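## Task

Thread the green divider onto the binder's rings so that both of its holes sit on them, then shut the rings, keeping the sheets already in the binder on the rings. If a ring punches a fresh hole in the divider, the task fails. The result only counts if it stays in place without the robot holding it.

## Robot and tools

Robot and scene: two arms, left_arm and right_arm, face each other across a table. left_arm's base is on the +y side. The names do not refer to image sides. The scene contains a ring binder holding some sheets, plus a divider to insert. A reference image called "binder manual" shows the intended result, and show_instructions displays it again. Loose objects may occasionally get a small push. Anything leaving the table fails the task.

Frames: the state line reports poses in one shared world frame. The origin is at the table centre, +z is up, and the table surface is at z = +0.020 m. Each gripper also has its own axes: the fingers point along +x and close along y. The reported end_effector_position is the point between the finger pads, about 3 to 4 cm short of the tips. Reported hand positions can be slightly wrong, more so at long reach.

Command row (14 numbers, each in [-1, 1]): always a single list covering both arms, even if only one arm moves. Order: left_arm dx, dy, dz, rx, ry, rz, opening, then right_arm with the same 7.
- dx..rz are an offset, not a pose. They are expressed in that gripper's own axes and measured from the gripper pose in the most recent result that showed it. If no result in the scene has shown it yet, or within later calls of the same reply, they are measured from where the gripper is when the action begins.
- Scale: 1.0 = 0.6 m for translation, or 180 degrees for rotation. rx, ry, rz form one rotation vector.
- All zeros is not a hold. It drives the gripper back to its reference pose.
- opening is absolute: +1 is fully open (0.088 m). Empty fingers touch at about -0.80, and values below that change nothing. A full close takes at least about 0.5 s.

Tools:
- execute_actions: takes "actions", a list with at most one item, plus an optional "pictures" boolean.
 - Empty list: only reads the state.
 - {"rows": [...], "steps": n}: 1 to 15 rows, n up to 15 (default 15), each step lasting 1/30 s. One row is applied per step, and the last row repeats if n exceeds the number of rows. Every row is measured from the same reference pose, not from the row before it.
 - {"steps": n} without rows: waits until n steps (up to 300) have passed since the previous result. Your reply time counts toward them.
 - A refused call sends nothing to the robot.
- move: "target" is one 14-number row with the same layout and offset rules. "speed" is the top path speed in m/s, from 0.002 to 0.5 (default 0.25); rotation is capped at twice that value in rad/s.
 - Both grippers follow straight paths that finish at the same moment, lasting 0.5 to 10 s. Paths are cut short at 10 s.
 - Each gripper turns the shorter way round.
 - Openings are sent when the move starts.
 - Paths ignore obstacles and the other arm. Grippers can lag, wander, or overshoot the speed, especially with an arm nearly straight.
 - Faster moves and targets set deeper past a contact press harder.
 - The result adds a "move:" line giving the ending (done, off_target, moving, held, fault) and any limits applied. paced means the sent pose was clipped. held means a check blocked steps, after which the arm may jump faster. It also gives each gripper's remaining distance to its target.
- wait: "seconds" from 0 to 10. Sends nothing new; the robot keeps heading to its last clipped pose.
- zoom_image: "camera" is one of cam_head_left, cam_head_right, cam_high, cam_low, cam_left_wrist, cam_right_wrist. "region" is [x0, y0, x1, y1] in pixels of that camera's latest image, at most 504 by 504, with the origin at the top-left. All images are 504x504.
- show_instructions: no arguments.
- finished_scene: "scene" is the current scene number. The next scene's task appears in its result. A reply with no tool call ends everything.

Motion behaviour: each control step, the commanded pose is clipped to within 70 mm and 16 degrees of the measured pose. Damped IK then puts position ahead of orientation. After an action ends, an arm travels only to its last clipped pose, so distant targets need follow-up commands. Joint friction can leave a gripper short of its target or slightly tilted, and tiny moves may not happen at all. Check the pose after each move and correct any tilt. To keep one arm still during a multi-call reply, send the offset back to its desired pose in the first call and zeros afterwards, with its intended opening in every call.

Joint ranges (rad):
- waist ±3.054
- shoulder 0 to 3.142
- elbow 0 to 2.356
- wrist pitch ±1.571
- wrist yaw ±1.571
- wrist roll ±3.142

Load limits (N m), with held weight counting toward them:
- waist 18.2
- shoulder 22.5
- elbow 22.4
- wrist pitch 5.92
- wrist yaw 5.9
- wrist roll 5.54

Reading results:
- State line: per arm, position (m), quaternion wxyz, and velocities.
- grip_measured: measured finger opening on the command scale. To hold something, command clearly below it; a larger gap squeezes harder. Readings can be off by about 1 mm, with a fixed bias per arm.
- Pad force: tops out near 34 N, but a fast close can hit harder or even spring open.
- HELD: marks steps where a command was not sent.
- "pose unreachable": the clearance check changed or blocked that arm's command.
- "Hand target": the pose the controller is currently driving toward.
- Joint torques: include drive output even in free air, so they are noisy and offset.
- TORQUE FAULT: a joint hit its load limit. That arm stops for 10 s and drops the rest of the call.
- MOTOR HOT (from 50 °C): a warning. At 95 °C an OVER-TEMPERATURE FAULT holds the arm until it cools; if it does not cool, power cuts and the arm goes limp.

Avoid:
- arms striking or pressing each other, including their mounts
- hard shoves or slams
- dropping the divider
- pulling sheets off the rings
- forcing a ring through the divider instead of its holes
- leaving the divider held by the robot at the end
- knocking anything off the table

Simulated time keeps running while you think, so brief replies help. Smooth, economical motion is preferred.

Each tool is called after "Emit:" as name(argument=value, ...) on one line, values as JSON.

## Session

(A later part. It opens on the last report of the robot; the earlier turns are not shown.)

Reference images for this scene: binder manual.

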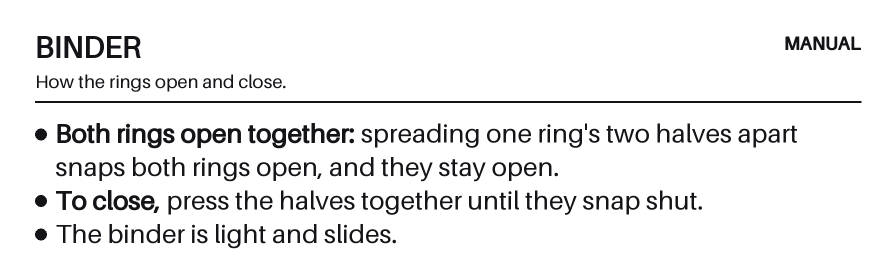

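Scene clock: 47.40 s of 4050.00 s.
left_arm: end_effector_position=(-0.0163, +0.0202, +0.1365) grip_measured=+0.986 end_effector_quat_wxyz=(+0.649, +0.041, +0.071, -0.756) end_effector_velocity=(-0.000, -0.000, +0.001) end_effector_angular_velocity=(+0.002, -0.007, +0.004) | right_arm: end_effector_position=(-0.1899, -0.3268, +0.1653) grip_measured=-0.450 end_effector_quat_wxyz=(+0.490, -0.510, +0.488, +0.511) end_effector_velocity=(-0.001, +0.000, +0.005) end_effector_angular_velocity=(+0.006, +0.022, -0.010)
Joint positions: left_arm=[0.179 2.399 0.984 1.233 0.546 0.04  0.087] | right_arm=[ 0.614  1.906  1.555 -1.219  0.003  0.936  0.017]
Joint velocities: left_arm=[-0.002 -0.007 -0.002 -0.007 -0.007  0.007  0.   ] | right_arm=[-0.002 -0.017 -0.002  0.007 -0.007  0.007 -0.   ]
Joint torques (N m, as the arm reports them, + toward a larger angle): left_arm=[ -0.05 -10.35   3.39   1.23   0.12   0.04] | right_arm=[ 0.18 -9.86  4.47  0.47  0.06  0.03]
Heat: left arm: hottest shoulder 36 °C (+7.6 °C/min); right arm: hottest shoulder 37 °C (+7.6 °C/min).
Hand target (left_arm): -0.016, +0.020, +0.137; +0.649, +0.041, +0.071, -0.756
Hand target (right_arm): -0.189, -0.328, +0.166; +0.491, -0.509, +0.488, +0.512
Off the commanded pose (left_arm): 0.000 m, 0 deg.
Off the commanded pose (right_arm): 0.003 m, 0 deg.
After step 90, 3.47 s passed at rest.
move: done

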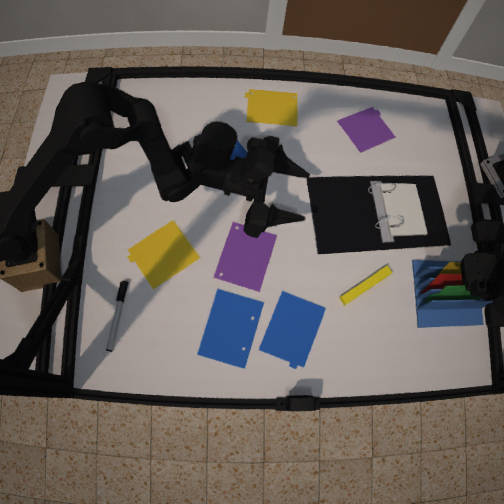

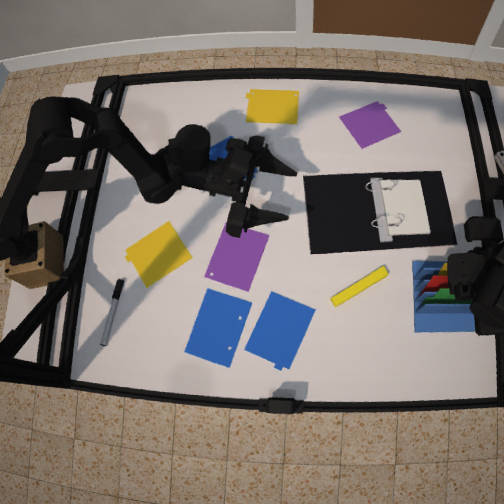

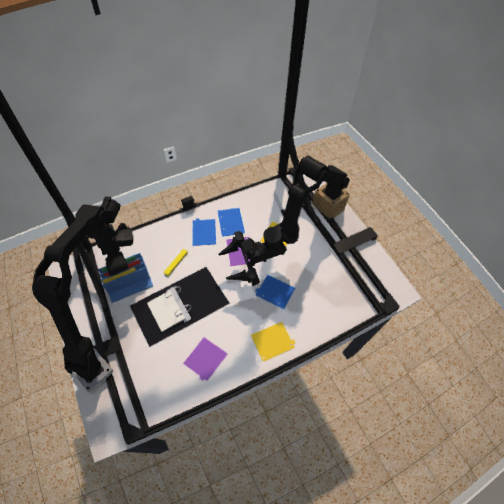

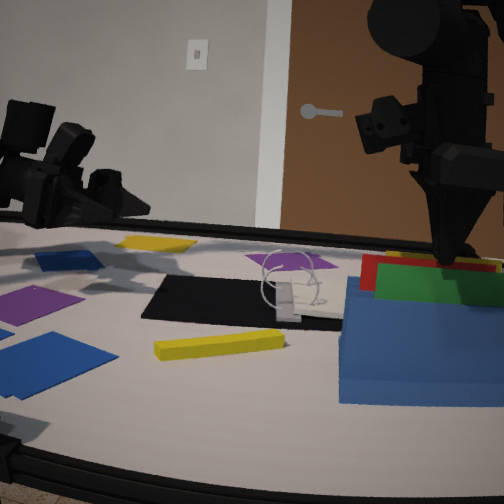

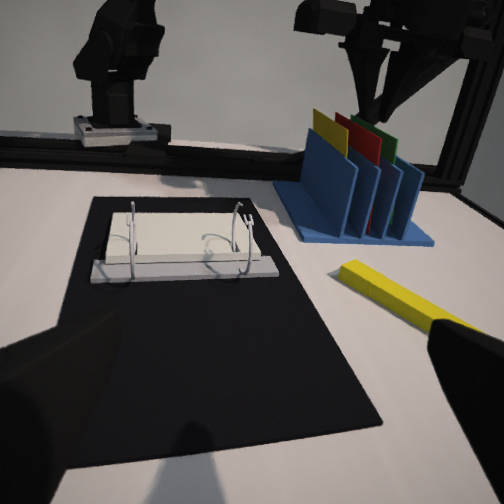

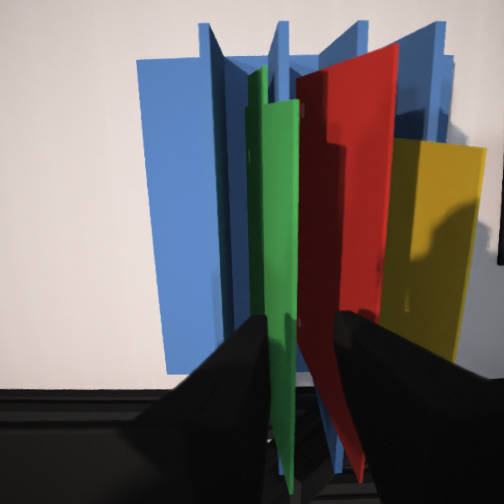

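Emit:
move(target=[0,0,0,0,0,0,1,0.036,0.002,0,0,0,0,-0.5], speed=0.08)

Emit:
move(target=[0,0,0,0,0,0,1,0,0,0,0,0,0,-1])

Scene clock: 50.83 s of 4050.00 s.
left_arm: end_effector_position=(-0.0163, +0.0202, +0.1365) grip_measured=+0.986 end_effector_quat_wxyz=(+0.649, +0.041, +0.071, -0.756) end_effector_velocity=(+0.002, +0.002, -0.002) end_effector_angular_velocity=(+0.011, -0.004, +0.009) | right_arm: end_effector_position=(-0.1925, -0.3251, +0.1494) grip_measured=-0.500 end_effector_quat_wxyz=(+0.490, -0.504, +0.489, +0.516) end_effector_velocity=(+0.004, +0.002, +0.000) end_effector_angular_velocity=(+0.002, -0.010, -0.000)
Joint positions: left_arm=[0.179 2.399 0.984 1.233 0.546 0.04  0.087] | right_arm=[ 0.614  1.913  1.5   -1.141  0.003  0.936  0.015]
Joint velocities: left_arm=[ 0.002 -0.002 -0.007 -0.007 -0.007  0.007 -0.   ] | right_arm=[-0.007 -0.002 -0.002 -0.007  0.007 -0.007  0.   ]
Joint torques (N m, as the arm reports them, + toward a larger angle): left_arm=[  0.01 -10.34   3.41   1.24   0.12   0.05] | right_arm=[ 0.17 -7.37  4.55  0.49  0.04  0.06]
Heat: left arm: hottest shoulder 36 °C (+7.1 °C/min); right arm: hottest shoulder 38 °C (+8.3 °C/min).
Hand target (left_arm): -0.016, +0.020, +0.137; +0.649, +0.041, +0.071, -0.756
Hand target (right_arm): -0.191, -0.327, +0.144; +0.490, -0.510, +0.488, +0.511
Off the commanded pose (left_arm): 0.000 m, 0 deg.
Off the commanded pose (right_arm): 0.006 m, 1 deg.
move: done

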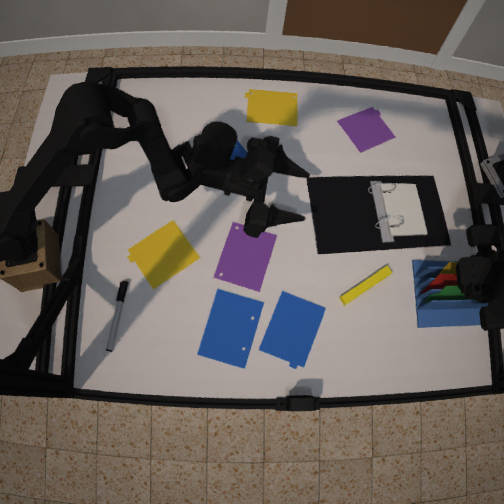

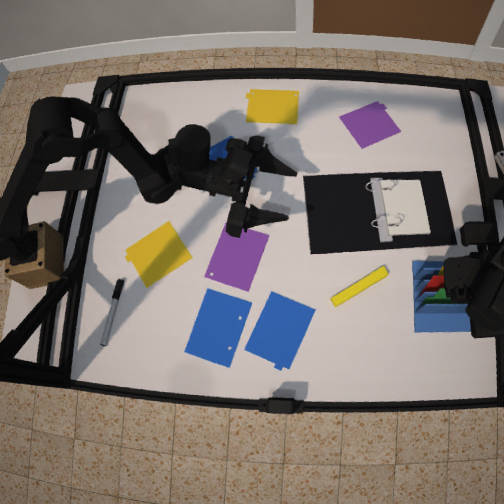

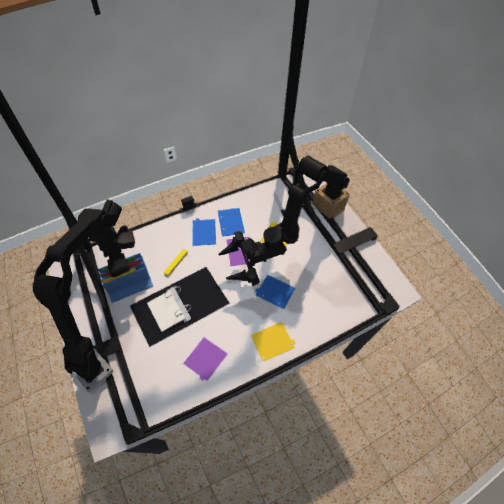

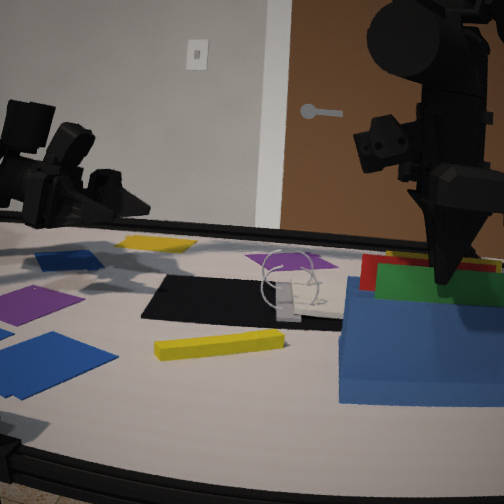

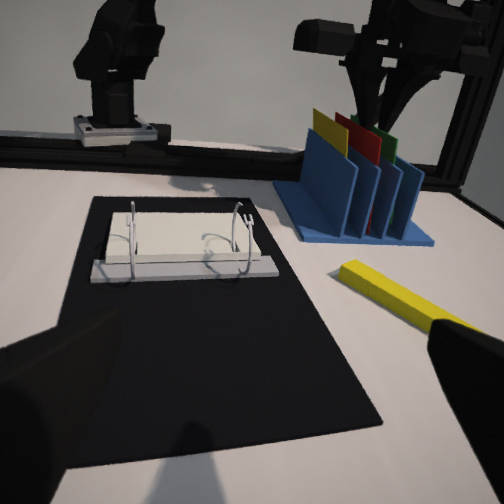

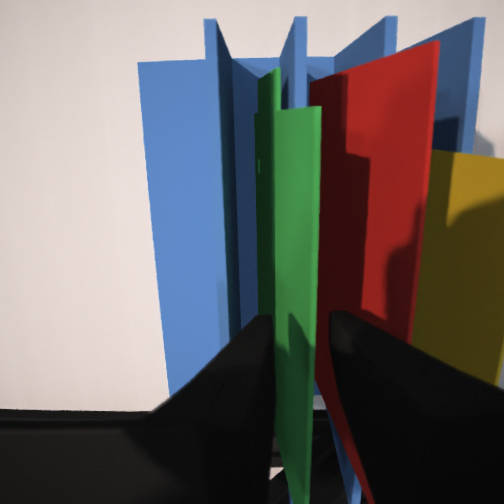

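Scene clock: 51.33 s of 4050.00 s.
left_arm: end_effector_position=(-0.0163, +0.0202, +0.1365) grip_measured=+0.986 end_effector_quat_wxyz=(+0.649, +0.041, +0.071, -0.756) end_effector_velocity=(+0.004, +0.000, -0.001) end_effector_angular_velocity=(+0.007, -0.008, +0.023) | right_arm: end_effector_position=(-0.1938, -0.3249, +0.1510) grip_measured=-0.789 end_effector_quat_wxyz=(+0.489, -0.502, +0.490, +0.518) end_effector_velocity=(+0.004, -0.000, -0.003) end_effector_angular_velocity=(-0.003, -0.018, +0.005)
Joint positions: left_arm=[0.179 2.399 0.984 1.233 0.546 0.04  0.087] | right_arm=[ 0.615  1.912  1.505 -1.141  0.002  0.938  0.   ]
Joint velocities: left_arm=[ 0.002 -0.002 -0.002 -0.007 -0.022  0.007 -0.   ] | right_arm=[-0.002  0.002 -0.007 -0.007  0.007 -0.007 -0.   ]
Joint torques (N m, as the arm reports them, + toward a larger angle): left_arm=[ -0.02 -10.32   3.42   1.23   0.12   0.04] | right_arm=[-0.08 -8.47  5.12  0.37  0.07 -0.03]
Heat: left arm: hottest shoulder 36 °C (+7.0 °C/min); right arm: hottest shoulder 38 °C (+8.2 °C/min).
Hand target (left_arm): -0.016, +0.020, +0.136; +0.649, +0.041, +0.071, -0.756
Hand target (right_arm): -0.193, -0.325, +0.149; +0.489, -0.504, +0.489, +0.516
Off the commanded pose (left_arm): 0.000 m, 0 deg.
Off the commanded pose (right_arm): 0.002 m, 0 deg.
move: done

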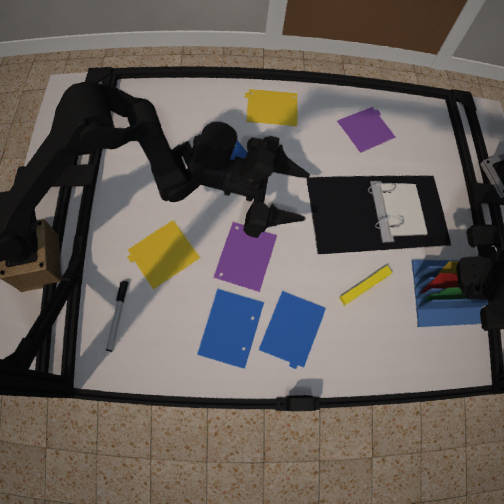

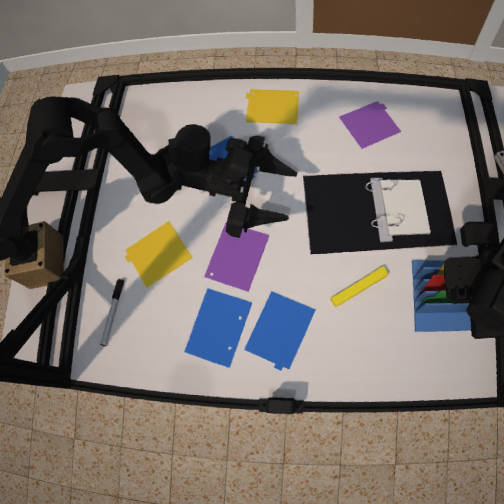

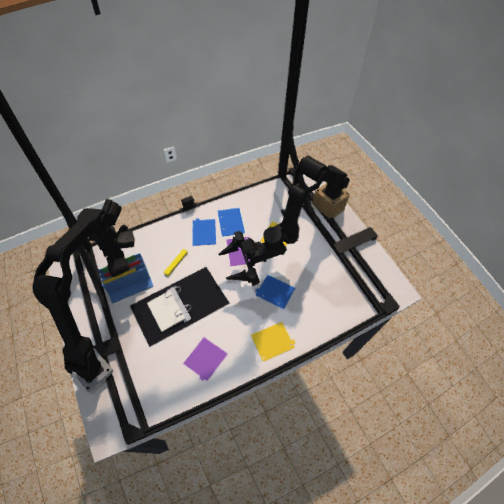

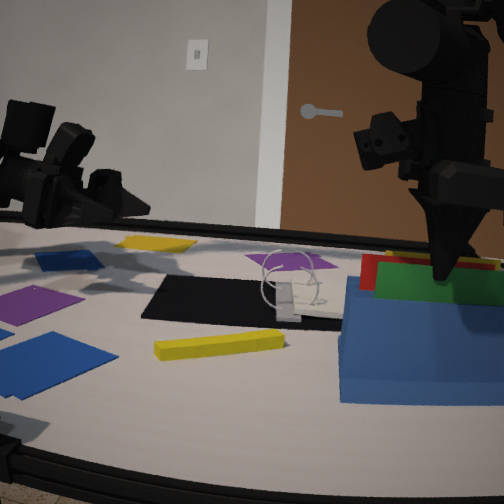

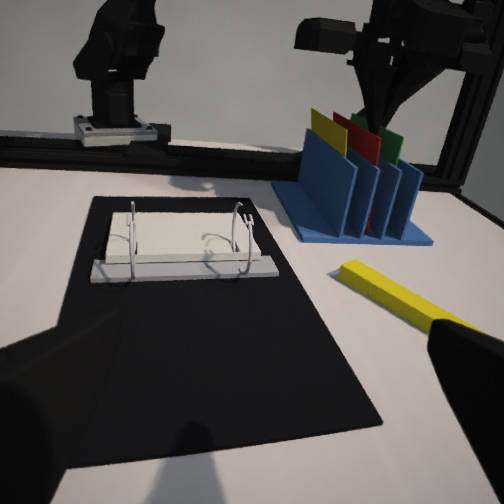

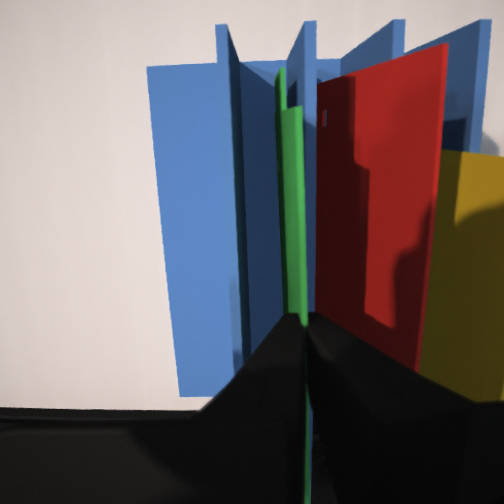

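Emit:
move(target=[0,0,0,0,0,0.08,1,-0.14,0,0,0,0,0.012,-1], speed=0.12)

Emit:
move(target=[0,0,0,0,0,0,1,-0.07,-0.03,0,0,-0.04,0.045,-1], speed=0.12)

Scene clock: 59.17 s of 4050.00 s.
left_arm: end_effector_position=(-0.0157, +0.0199, +0.1305) grip_measured=+0.986 end_effector_quat_wxyz=(+0.738, +0.053, +0.069, -0.669) end_effector_velocity=(+0.004, +0.001, -0.001) end_effector_angular_velocity=(+0.010, -0.023, +0.020) | right_arm: end_effector_position=(-0.1916, -0.3278, +0.2303) grip_measured=-0.789 end_effector_quat_wxyz=(+0.480, -0.498, +0.498, +0.523) end_effector_velocity=(+0.005, -0.001, +0.001) end_effector_angular_velocity=(-0.016, -0.010, -0.014)
Joint positions: left_arm=[0.086 2.393 0.927 1.288 0.206 0.021 0.087] | right_arm=[ 0.609  1.879  1.776 -1.429 -0.019  0.933  0.   ]
Joint velocities: left_arm=[ 0.002 -0.002 -0.002 -0.007 -0.022  0.022 -0.   ] | right_arm=[-0.007 -0.002  0.002 -0.022 -0.007  0.007  0.   ]
Joint torques (N m, as the arm reports them, + toward a larger angle): left_arm=[ -0.32 -11.95   2.44   1.54  -0.05  -0.07] | right_arm=[-0.26 -9.21  6.75  0.3  -0.04 -0.03]
Heat: left arm: hottest shoulder 37 °C (+7.1 °C/min); right arm: hottest shoulder 39 °C (+8.1 °C/min).
Hand target (left_arm): -0.017, +0.020, +0.136; +0.739, +0.049, +0.066, -0.669
Hand target (right_arm): -0.192, -0.327, +0.235; +0.479, -0.493, +0.499, +0.527
Off the commanded pose (left_arm): 0.006 m, 1 deg.
Off the commanded pose (right_arm): 0.005 m, 1 deg.
move: done

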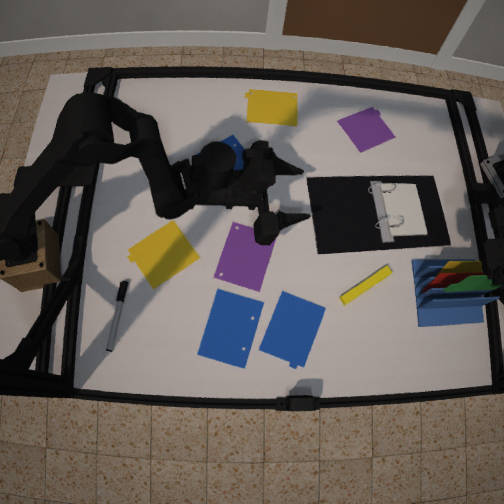

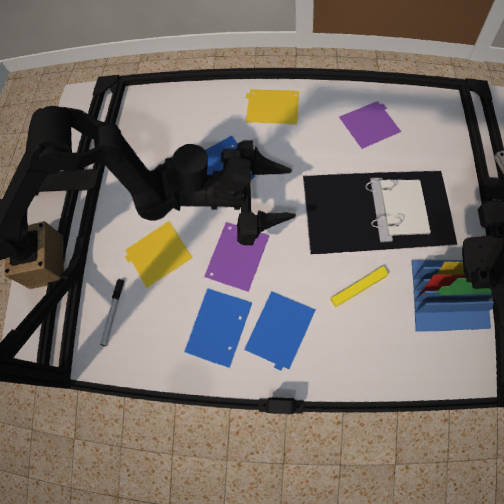

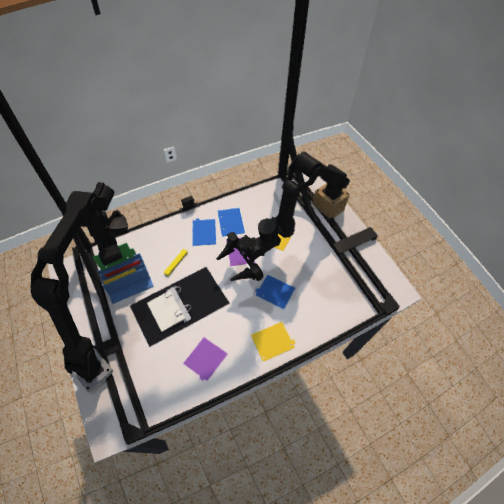

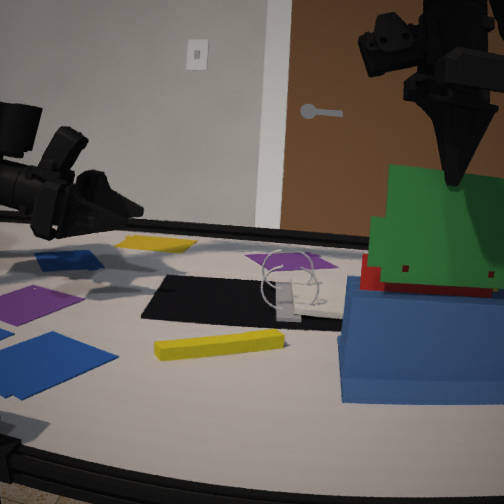

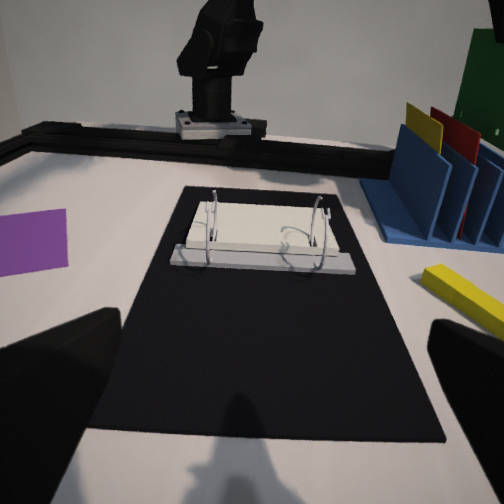

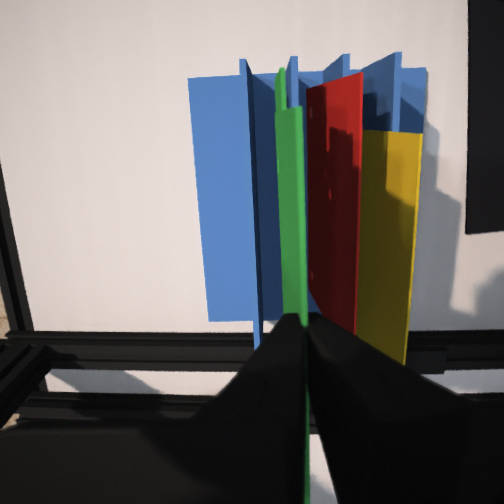

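Scene clock: 60.30 s of 4050.00 s.
left_arm: end_effector_position=(-0.0157, +0.0199, +0.1305) grip_measured=+0.986 end_effector_quat_wxyz=(+0.738, +0.053, +0.069, -0.669) end_effector_velocity=(-0.001, +0.001, +0.001) end_effector_angular_velocity=(-0.003, +0.005, +0.006) | right_arm: end_effector_position=(-0.1739, -0.3273, +0.2709) grip_measured=-0.789 end_effector_quat_wxyz=(+0.472, -0.428, +0.501, +0.585) end_effector_velocity=(+0.011, -0.005, -0.011) end_effector_angular_velocity=(-0.034, -0.057, -0.011)
Joint positions: left_arm=[0.086 2.393 0.927 1.288 0.206 0.021 0.087] | right_arm=[ 0.583  1.684  1.679 -1.339 -0.009  0.909  0.   ]
Joint velocities: left_arm=[-0.002 -0.002 -0.007  0.007 -0.007 -0.007  0.   ] | right_arm=[-0.002  0.002 -0.027 -0.037  0.007  0.007 -0.   ]
Joint torques (N m, as the arm reports them, + toward a larger angle): left_arm=[ -0.02 -10.04   3.25   1.31   0.07   0.05] | right_arm=[-0.2  -8.12  4.75  0.8   0.06 -0.05]
Heat: left arm: hottest shoulder 37 °C (+7.1 °C/min); right arm: hottest shoulder 39 °C (+8.1 °C/min).
Hand target (left_arm): -0.016, +0.020, +0.131; +0.738, +0.053, +0.069, -0.669
Hand target (right_arm): -0.172, -0.328, +0.271; +0.473, -0.428, +0.501, +0.585
Off the commanded pose (left_arm): 0.000 m, 0 deg.
Off the commanded pose (right_arm): 0.002 m, 0 deg.
move: done

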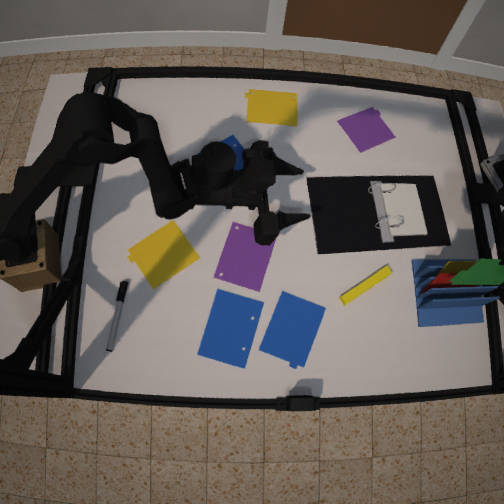

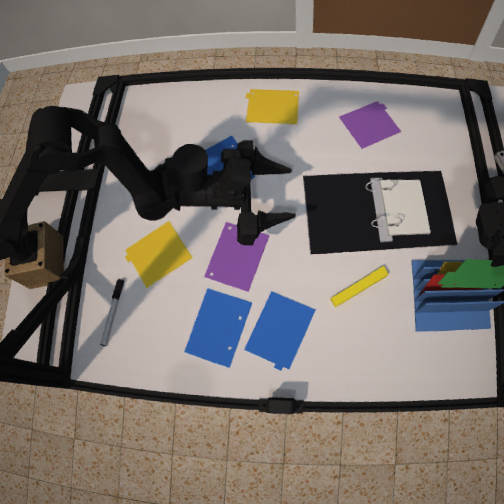

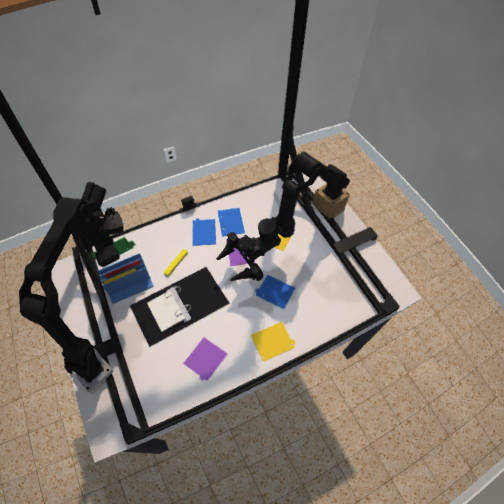

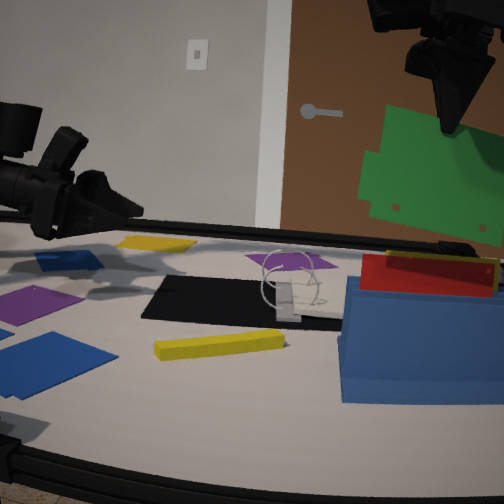

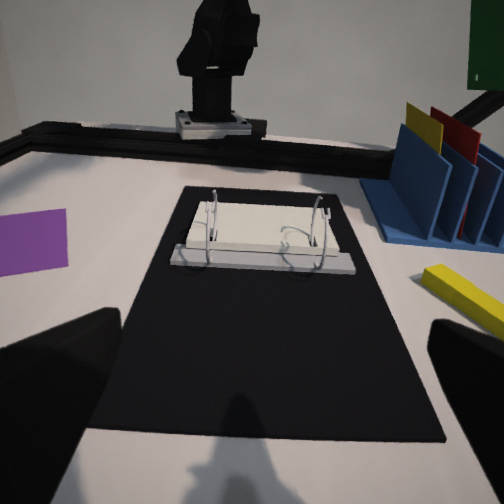

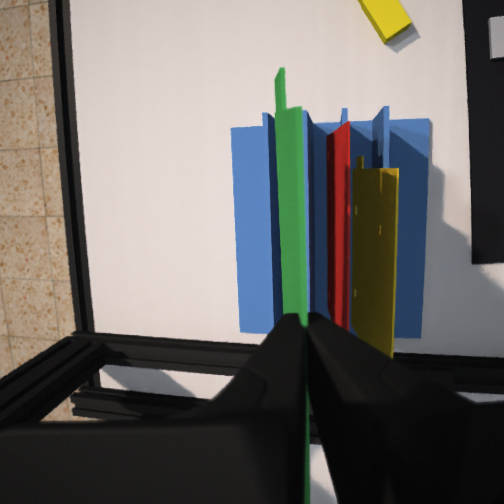

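Emit:
move(target=[0,0,0,0,0,0,1,-0.027,-0.294,0.148,0.467,-0.092,0.011,-1])

Emit:
move(target=[0,0,0,0,0,0,1,0.085,-0.034,0,0,0,0,-1], speed=0.1)

Emit:
zoom_image(camera="cam_left_wrist", region=[160, 130, 370, 270])

Emit:
zoom_image(camera="cam_low", region=[240, 200, 350, 320])

Scene clock: 70.97 s of 4050.00 s.
left_arm: end_effector_position=(-0.0157, +0.0199, +0.1303) grip_measured=+0.986 end_effector_quat_wxyz=(+0.738, +0.053, +0.070, -0.669) end_effector_velocity=(-0.003, +0.001, -0.004) end_effector_angular_velocity=(+0.023, -0.014, -0.013) | right_arm: end_effector_position=(-0.0025, -0.2329, +0.2672) grip_measured=-0.789 end_effector_quat_wxyz=(+0.684, +0.085, +0.706, +0.161) end_effector_velocity=(+0.003, -0.001, -0.001) end_effector_angular_velocity=(-0.004, -0.012, +0.002)
Joint positions: left_arm=[0.086 2.393 0.927 1.288 0.206 0.021 0.087] | right_arm=[ 0.031  1.468  1.417 -1.179  0.086  1.844  0.   ]
Joint velocities: left_arm=[-0.002 -0.002 -0.002 -0.022  0.007  0.022 -0.   ] | right_arm=[-0.002 -0.002 -0.002 -0.007  0.007 -0.007 -0.   ]
Joint torques (N m, as the arm reports them, + toward a larger angle): left_arm=[  0.01 -10.13   3.26   1.32   0.07   0.05] | right_arm=[-0.14 -5.77  5.37  0.89  0.16  0.09]
Heat: left arm: hottest shoulder 38 °C (+8.0 °C/min); right arm: hottest shoulder 39 °C (+8.0 °C/min).
Hand target (left_arm): -0.016, +0.020, +0.131; +0.738, +0.053, +0.069, -0.669
Hand target (right_arm): -0.001, -0.233, +0.265; +0.686, +0.086, +0.705, +0.157
Off the commanded pose (left_arm): 0.000 m, 0 deg.
Off the commanded pose (right_arm): 0.003 m, 1 deg.
move: done

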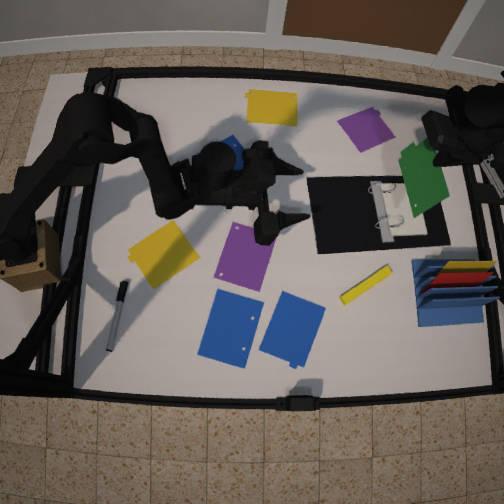

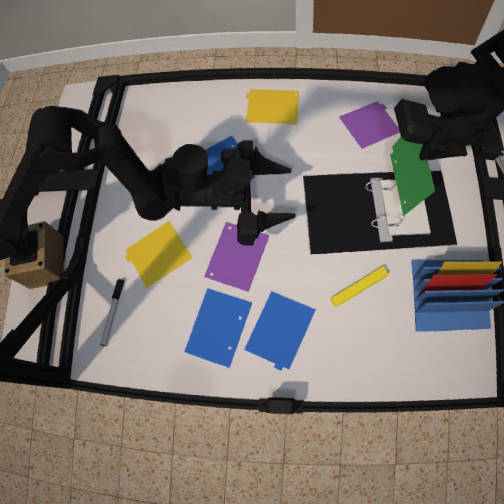

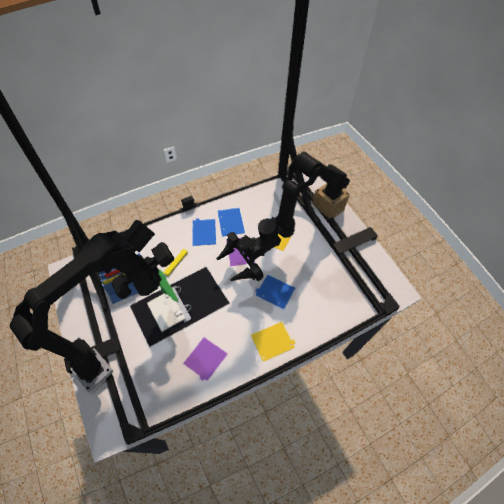

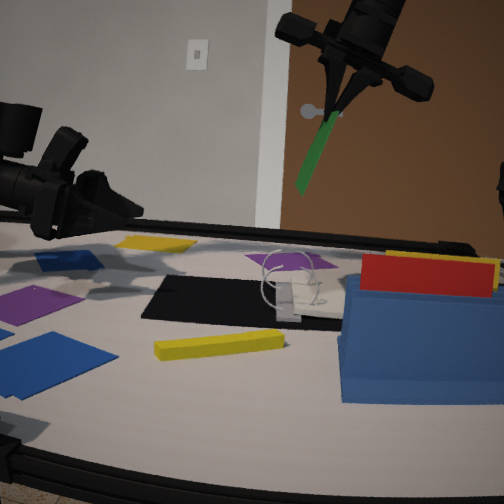

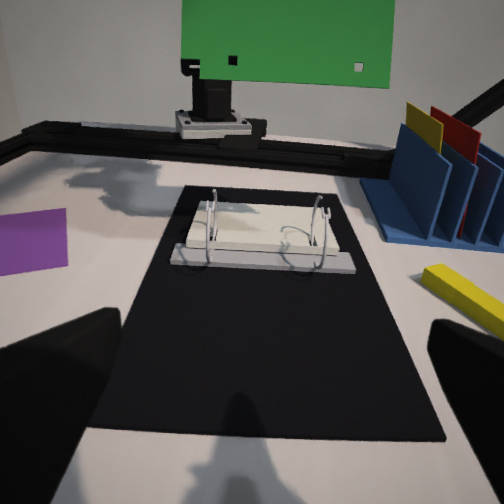

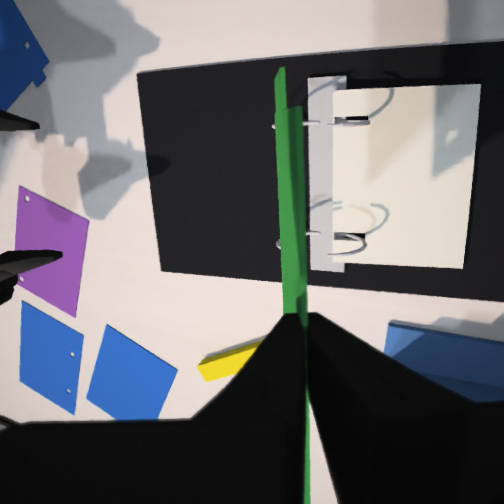

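Scene clock: 71.87 s of 4050.00 s.
left_arm: end_effector_position=(-0.0157, +0.0199, +0.1303) grip_measured=+0.986 end_effector_quat_wxyz=(+0.738, +0.053, +0.070, -0.669) end_effector_velocity=(-0.003, +0.000, -0.001) end_effector_angular_velocity=(+0.007, -0.004, -0.011) | right_arm: end_effector_position=(-0.0033, -0.2319, +0.2129) grip_measured=-0.789 end_effector_quat_wxyz=(+0.684, +0.085, +0.706, +0.160) end_effector_velocity=(-0.003, +0.002, -0.000) end_effector_angular_velocity=(+0.013, +0.015, -0.002)
Joint positions: left_arm=[0.086 2.393 0.927 1.288 0.206 0.021 0.087] | right_arm=[ 0.033  1.456  1.19  -0.965  0.086  1.845  0.   ]
Joint velocities: left_arm=[-0.002 -0.002 -0.002 -0.007  0.007  0.007  0.   ] | right_arm=[ 0.002 -0.002 -0.007  0.022 -0.007  0.007 -0.   ]
Joint torques (N m, as the arm reports them, + toward a larger angle): left_arm=[ -0.02 -10.11   3.18   1.31   0.09   0.04] | right_arm=[ 0.29 -6.58  5.18  1.    0.14  0.08]
Heat: left arm: hottest shoulder 38 °C (+8.0 °C/min); right arm: hottest shoulder 39 °C (+8.0 °C/min).
Hand target (left_arm): -0.016, +0.020, +0.130; +0.738, +0.053, +0.070, -0.669
Hand target (right_arm): -0.003, -0.234, +0.212; +0.684, +0.085, +0.706, +0.160
Off the commanded pose (left_arm): 0.000 m, 0 deg.
Off the commanded pose (right_arm): 0.003 m, 0 deg.
move: done

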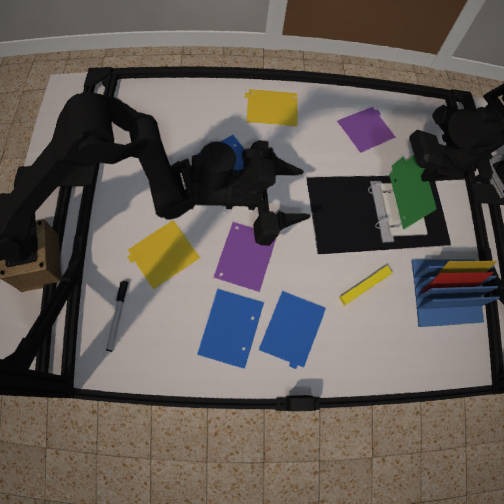

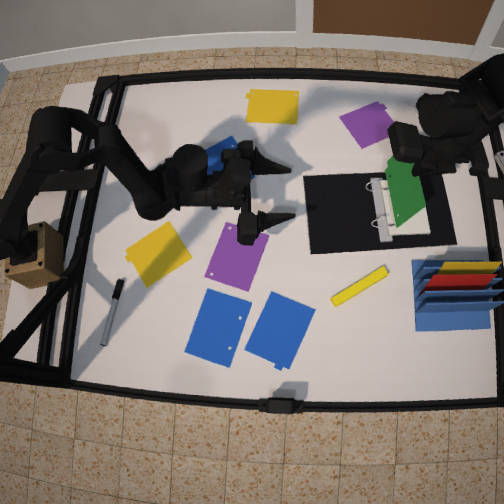

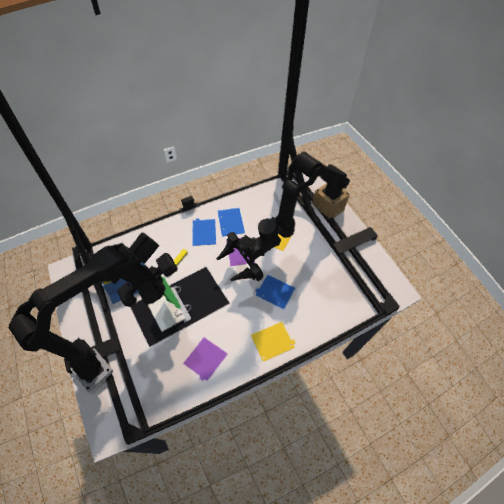

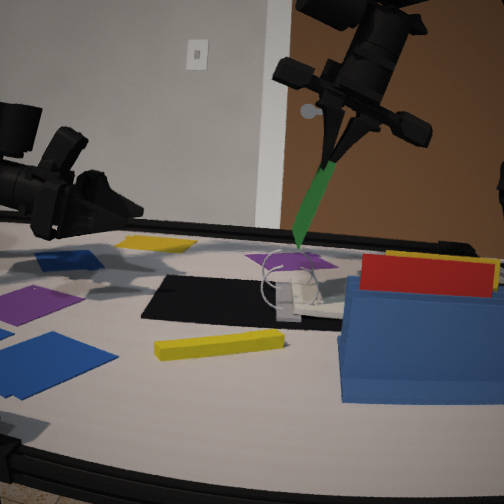

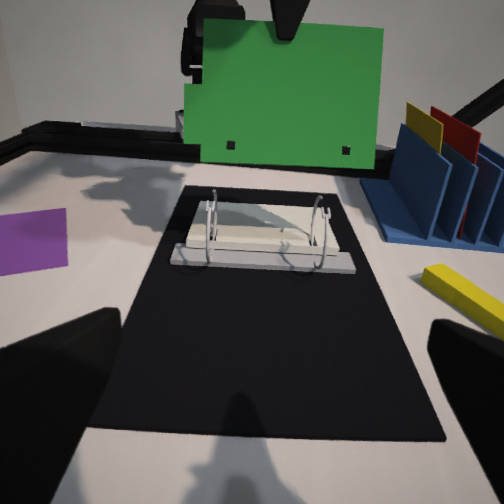

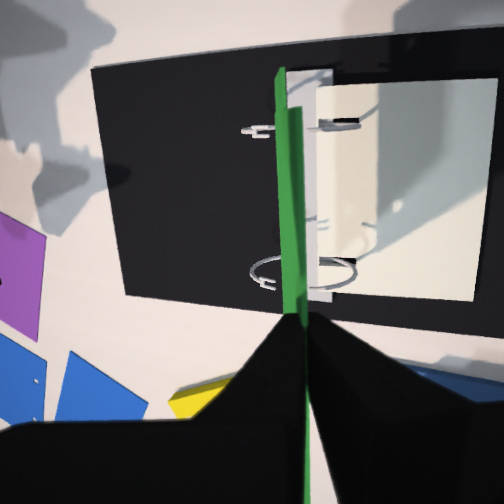

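Region (160, 130, 370, 270) of cam_left_wrist's 504x504 image, scaled by 2.400, with more detail than that image has.

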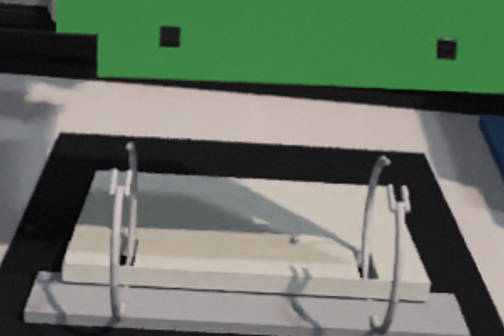

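Region (240, 200, 350, 320) of cam_low's 504x504 image, scaled by 4.200, with more detail than that image has; it fills the left 462 columns of this view, and the rest is white.

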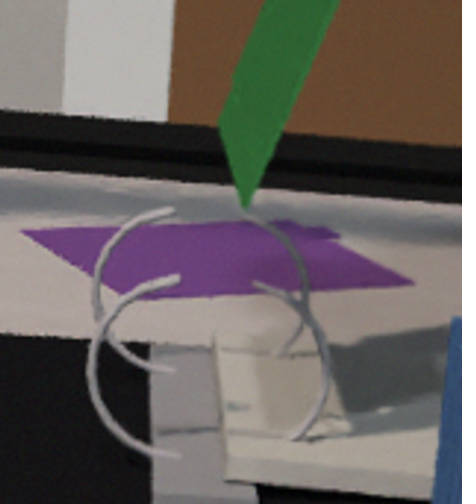

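Emit:
move(target=[0,0,0,0,0,0,1,0.033,-0.014,0.023,0,0,0,-1], speed=0.05)

Emit:
zoom_image(camera="cam_left_wrist", region=[160, 130, 370, 270])

Emit:
zoom_image(camera="cam_low", region=[240, 200, 350, 320])

Scene clock: 76.77 s of 4050.00 s.
left_arm: end_effector_position=(-0.0157, +0.0199, +0.1302) grip_measured=+0.986 end_effector_quat_wxyz=(+0.738, +0.053, +0.070, -0.669) end_effector_velocity=(-0.000, +0.000, -0.005) end_effector_angular_velocity=(+0.022, -0.002, +0.003) | right_arm: end_effector_position=(+0.0089, -0.2295, +0.1920) grip_measured=-0.789 end_effector_quat_wxyz=(+0.684, +0.085, +0.706, +0.161) end_effector_velocity=(+0.003, +0.001, +0.000) end_effector_angular_velocity=(+0.010, -0.006, -0.003)
Joint positions: left_arm=[0.086 2.394 0.927 1.288 0.206 0.021 0.087] | right_arm=[-0.014  1.452  1.103 -0.878  0.071  1.802  0.   ]
Joint velocities: left_arm=[-0.002  0.002  0.002 -0.022 -0.007  0.007  0.   ] | right_arm=[-0.007 -0.007 -0.007  0.007  0.007 -0.007 -0.   ]
Joint torques (N m, as the arm reports them, + toward a larger angle): left_arm=[ -0.02 -10.12   3.25   1.3    0.07   0.05] | right_arm=[-0.26 -6.7   5.07  0.89  0.06  0.02]
Heat: left arm: hottest shoulder 39 °C (+8.1 °C/min); right arm: hottest shoulder 38 °C (+6.1 °C/min).
Hand target (left_arm): -0.016, +0.020, +0.130; +0.738, +0.053, +0.070, -0.669
Hand target (right_arm): +0.010, -0.231, +0.191; +0.684, +0.085, +0.707, +0.160
Off the commanded pose (left_arm): 0.000 m, 0 deg.
Off the commanded pose (right_arm): 0.003 m, 0 deg.
move: done

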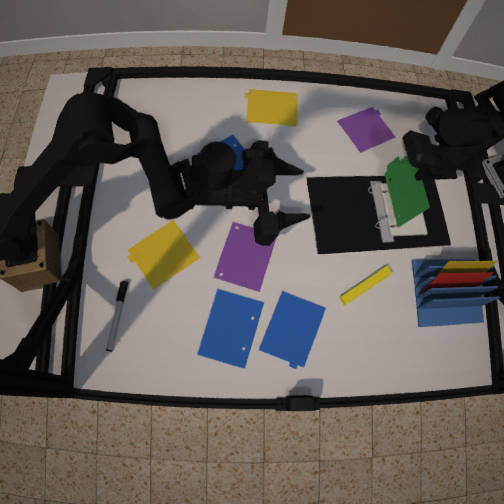

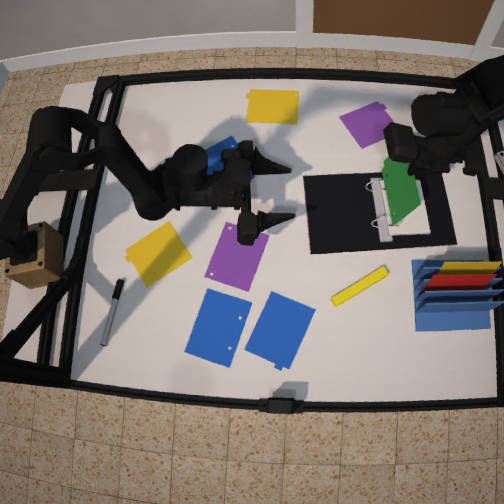

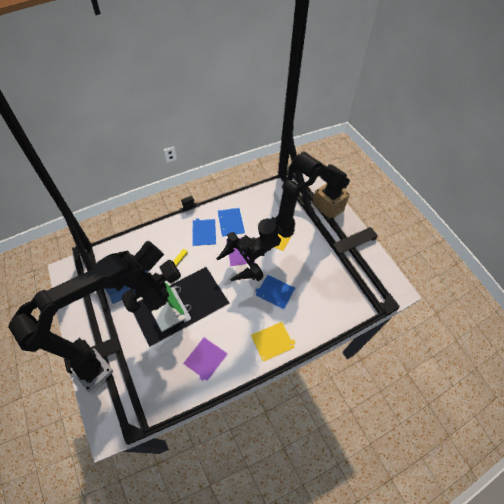

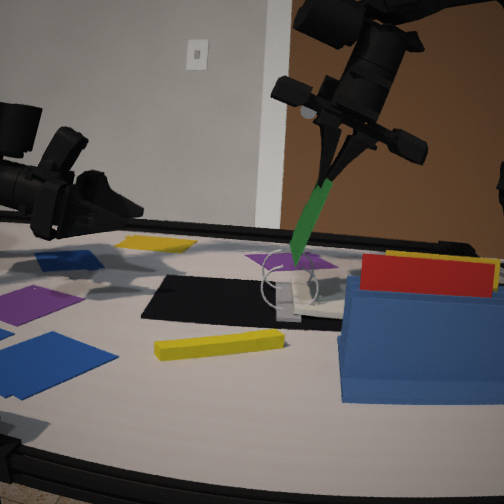

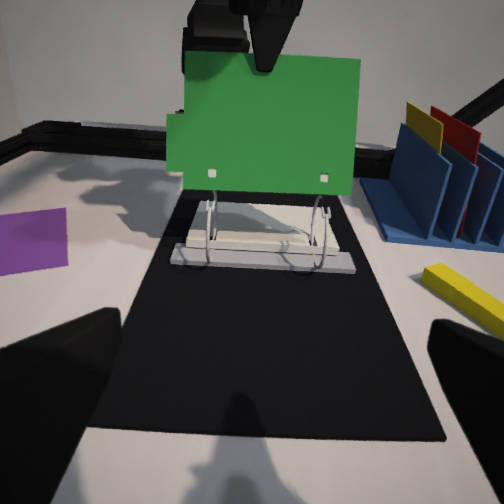

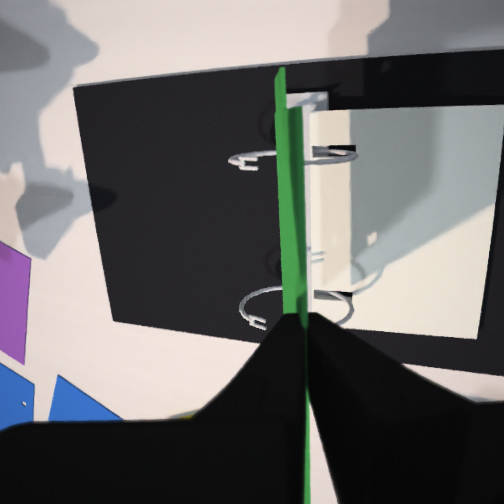

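Region (160, 130, 370, 270) of cam_left_wrist's 504x504 image, scaled by 2.400, with more detail than that image has.

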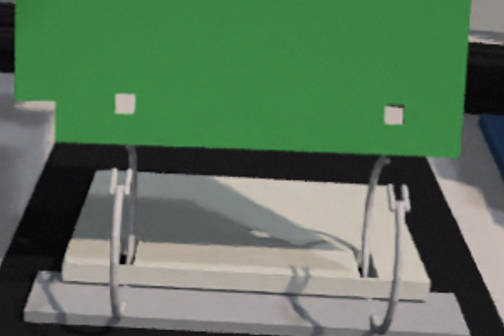

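Region (240, 200, 350, 320) of cam_low's 504x504 image, scaled by 4.200, with more detail than that image has; it fills the left 462 columns of this view, and the rest is white.

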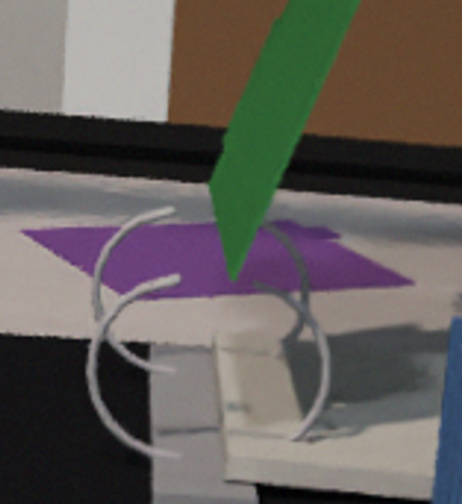

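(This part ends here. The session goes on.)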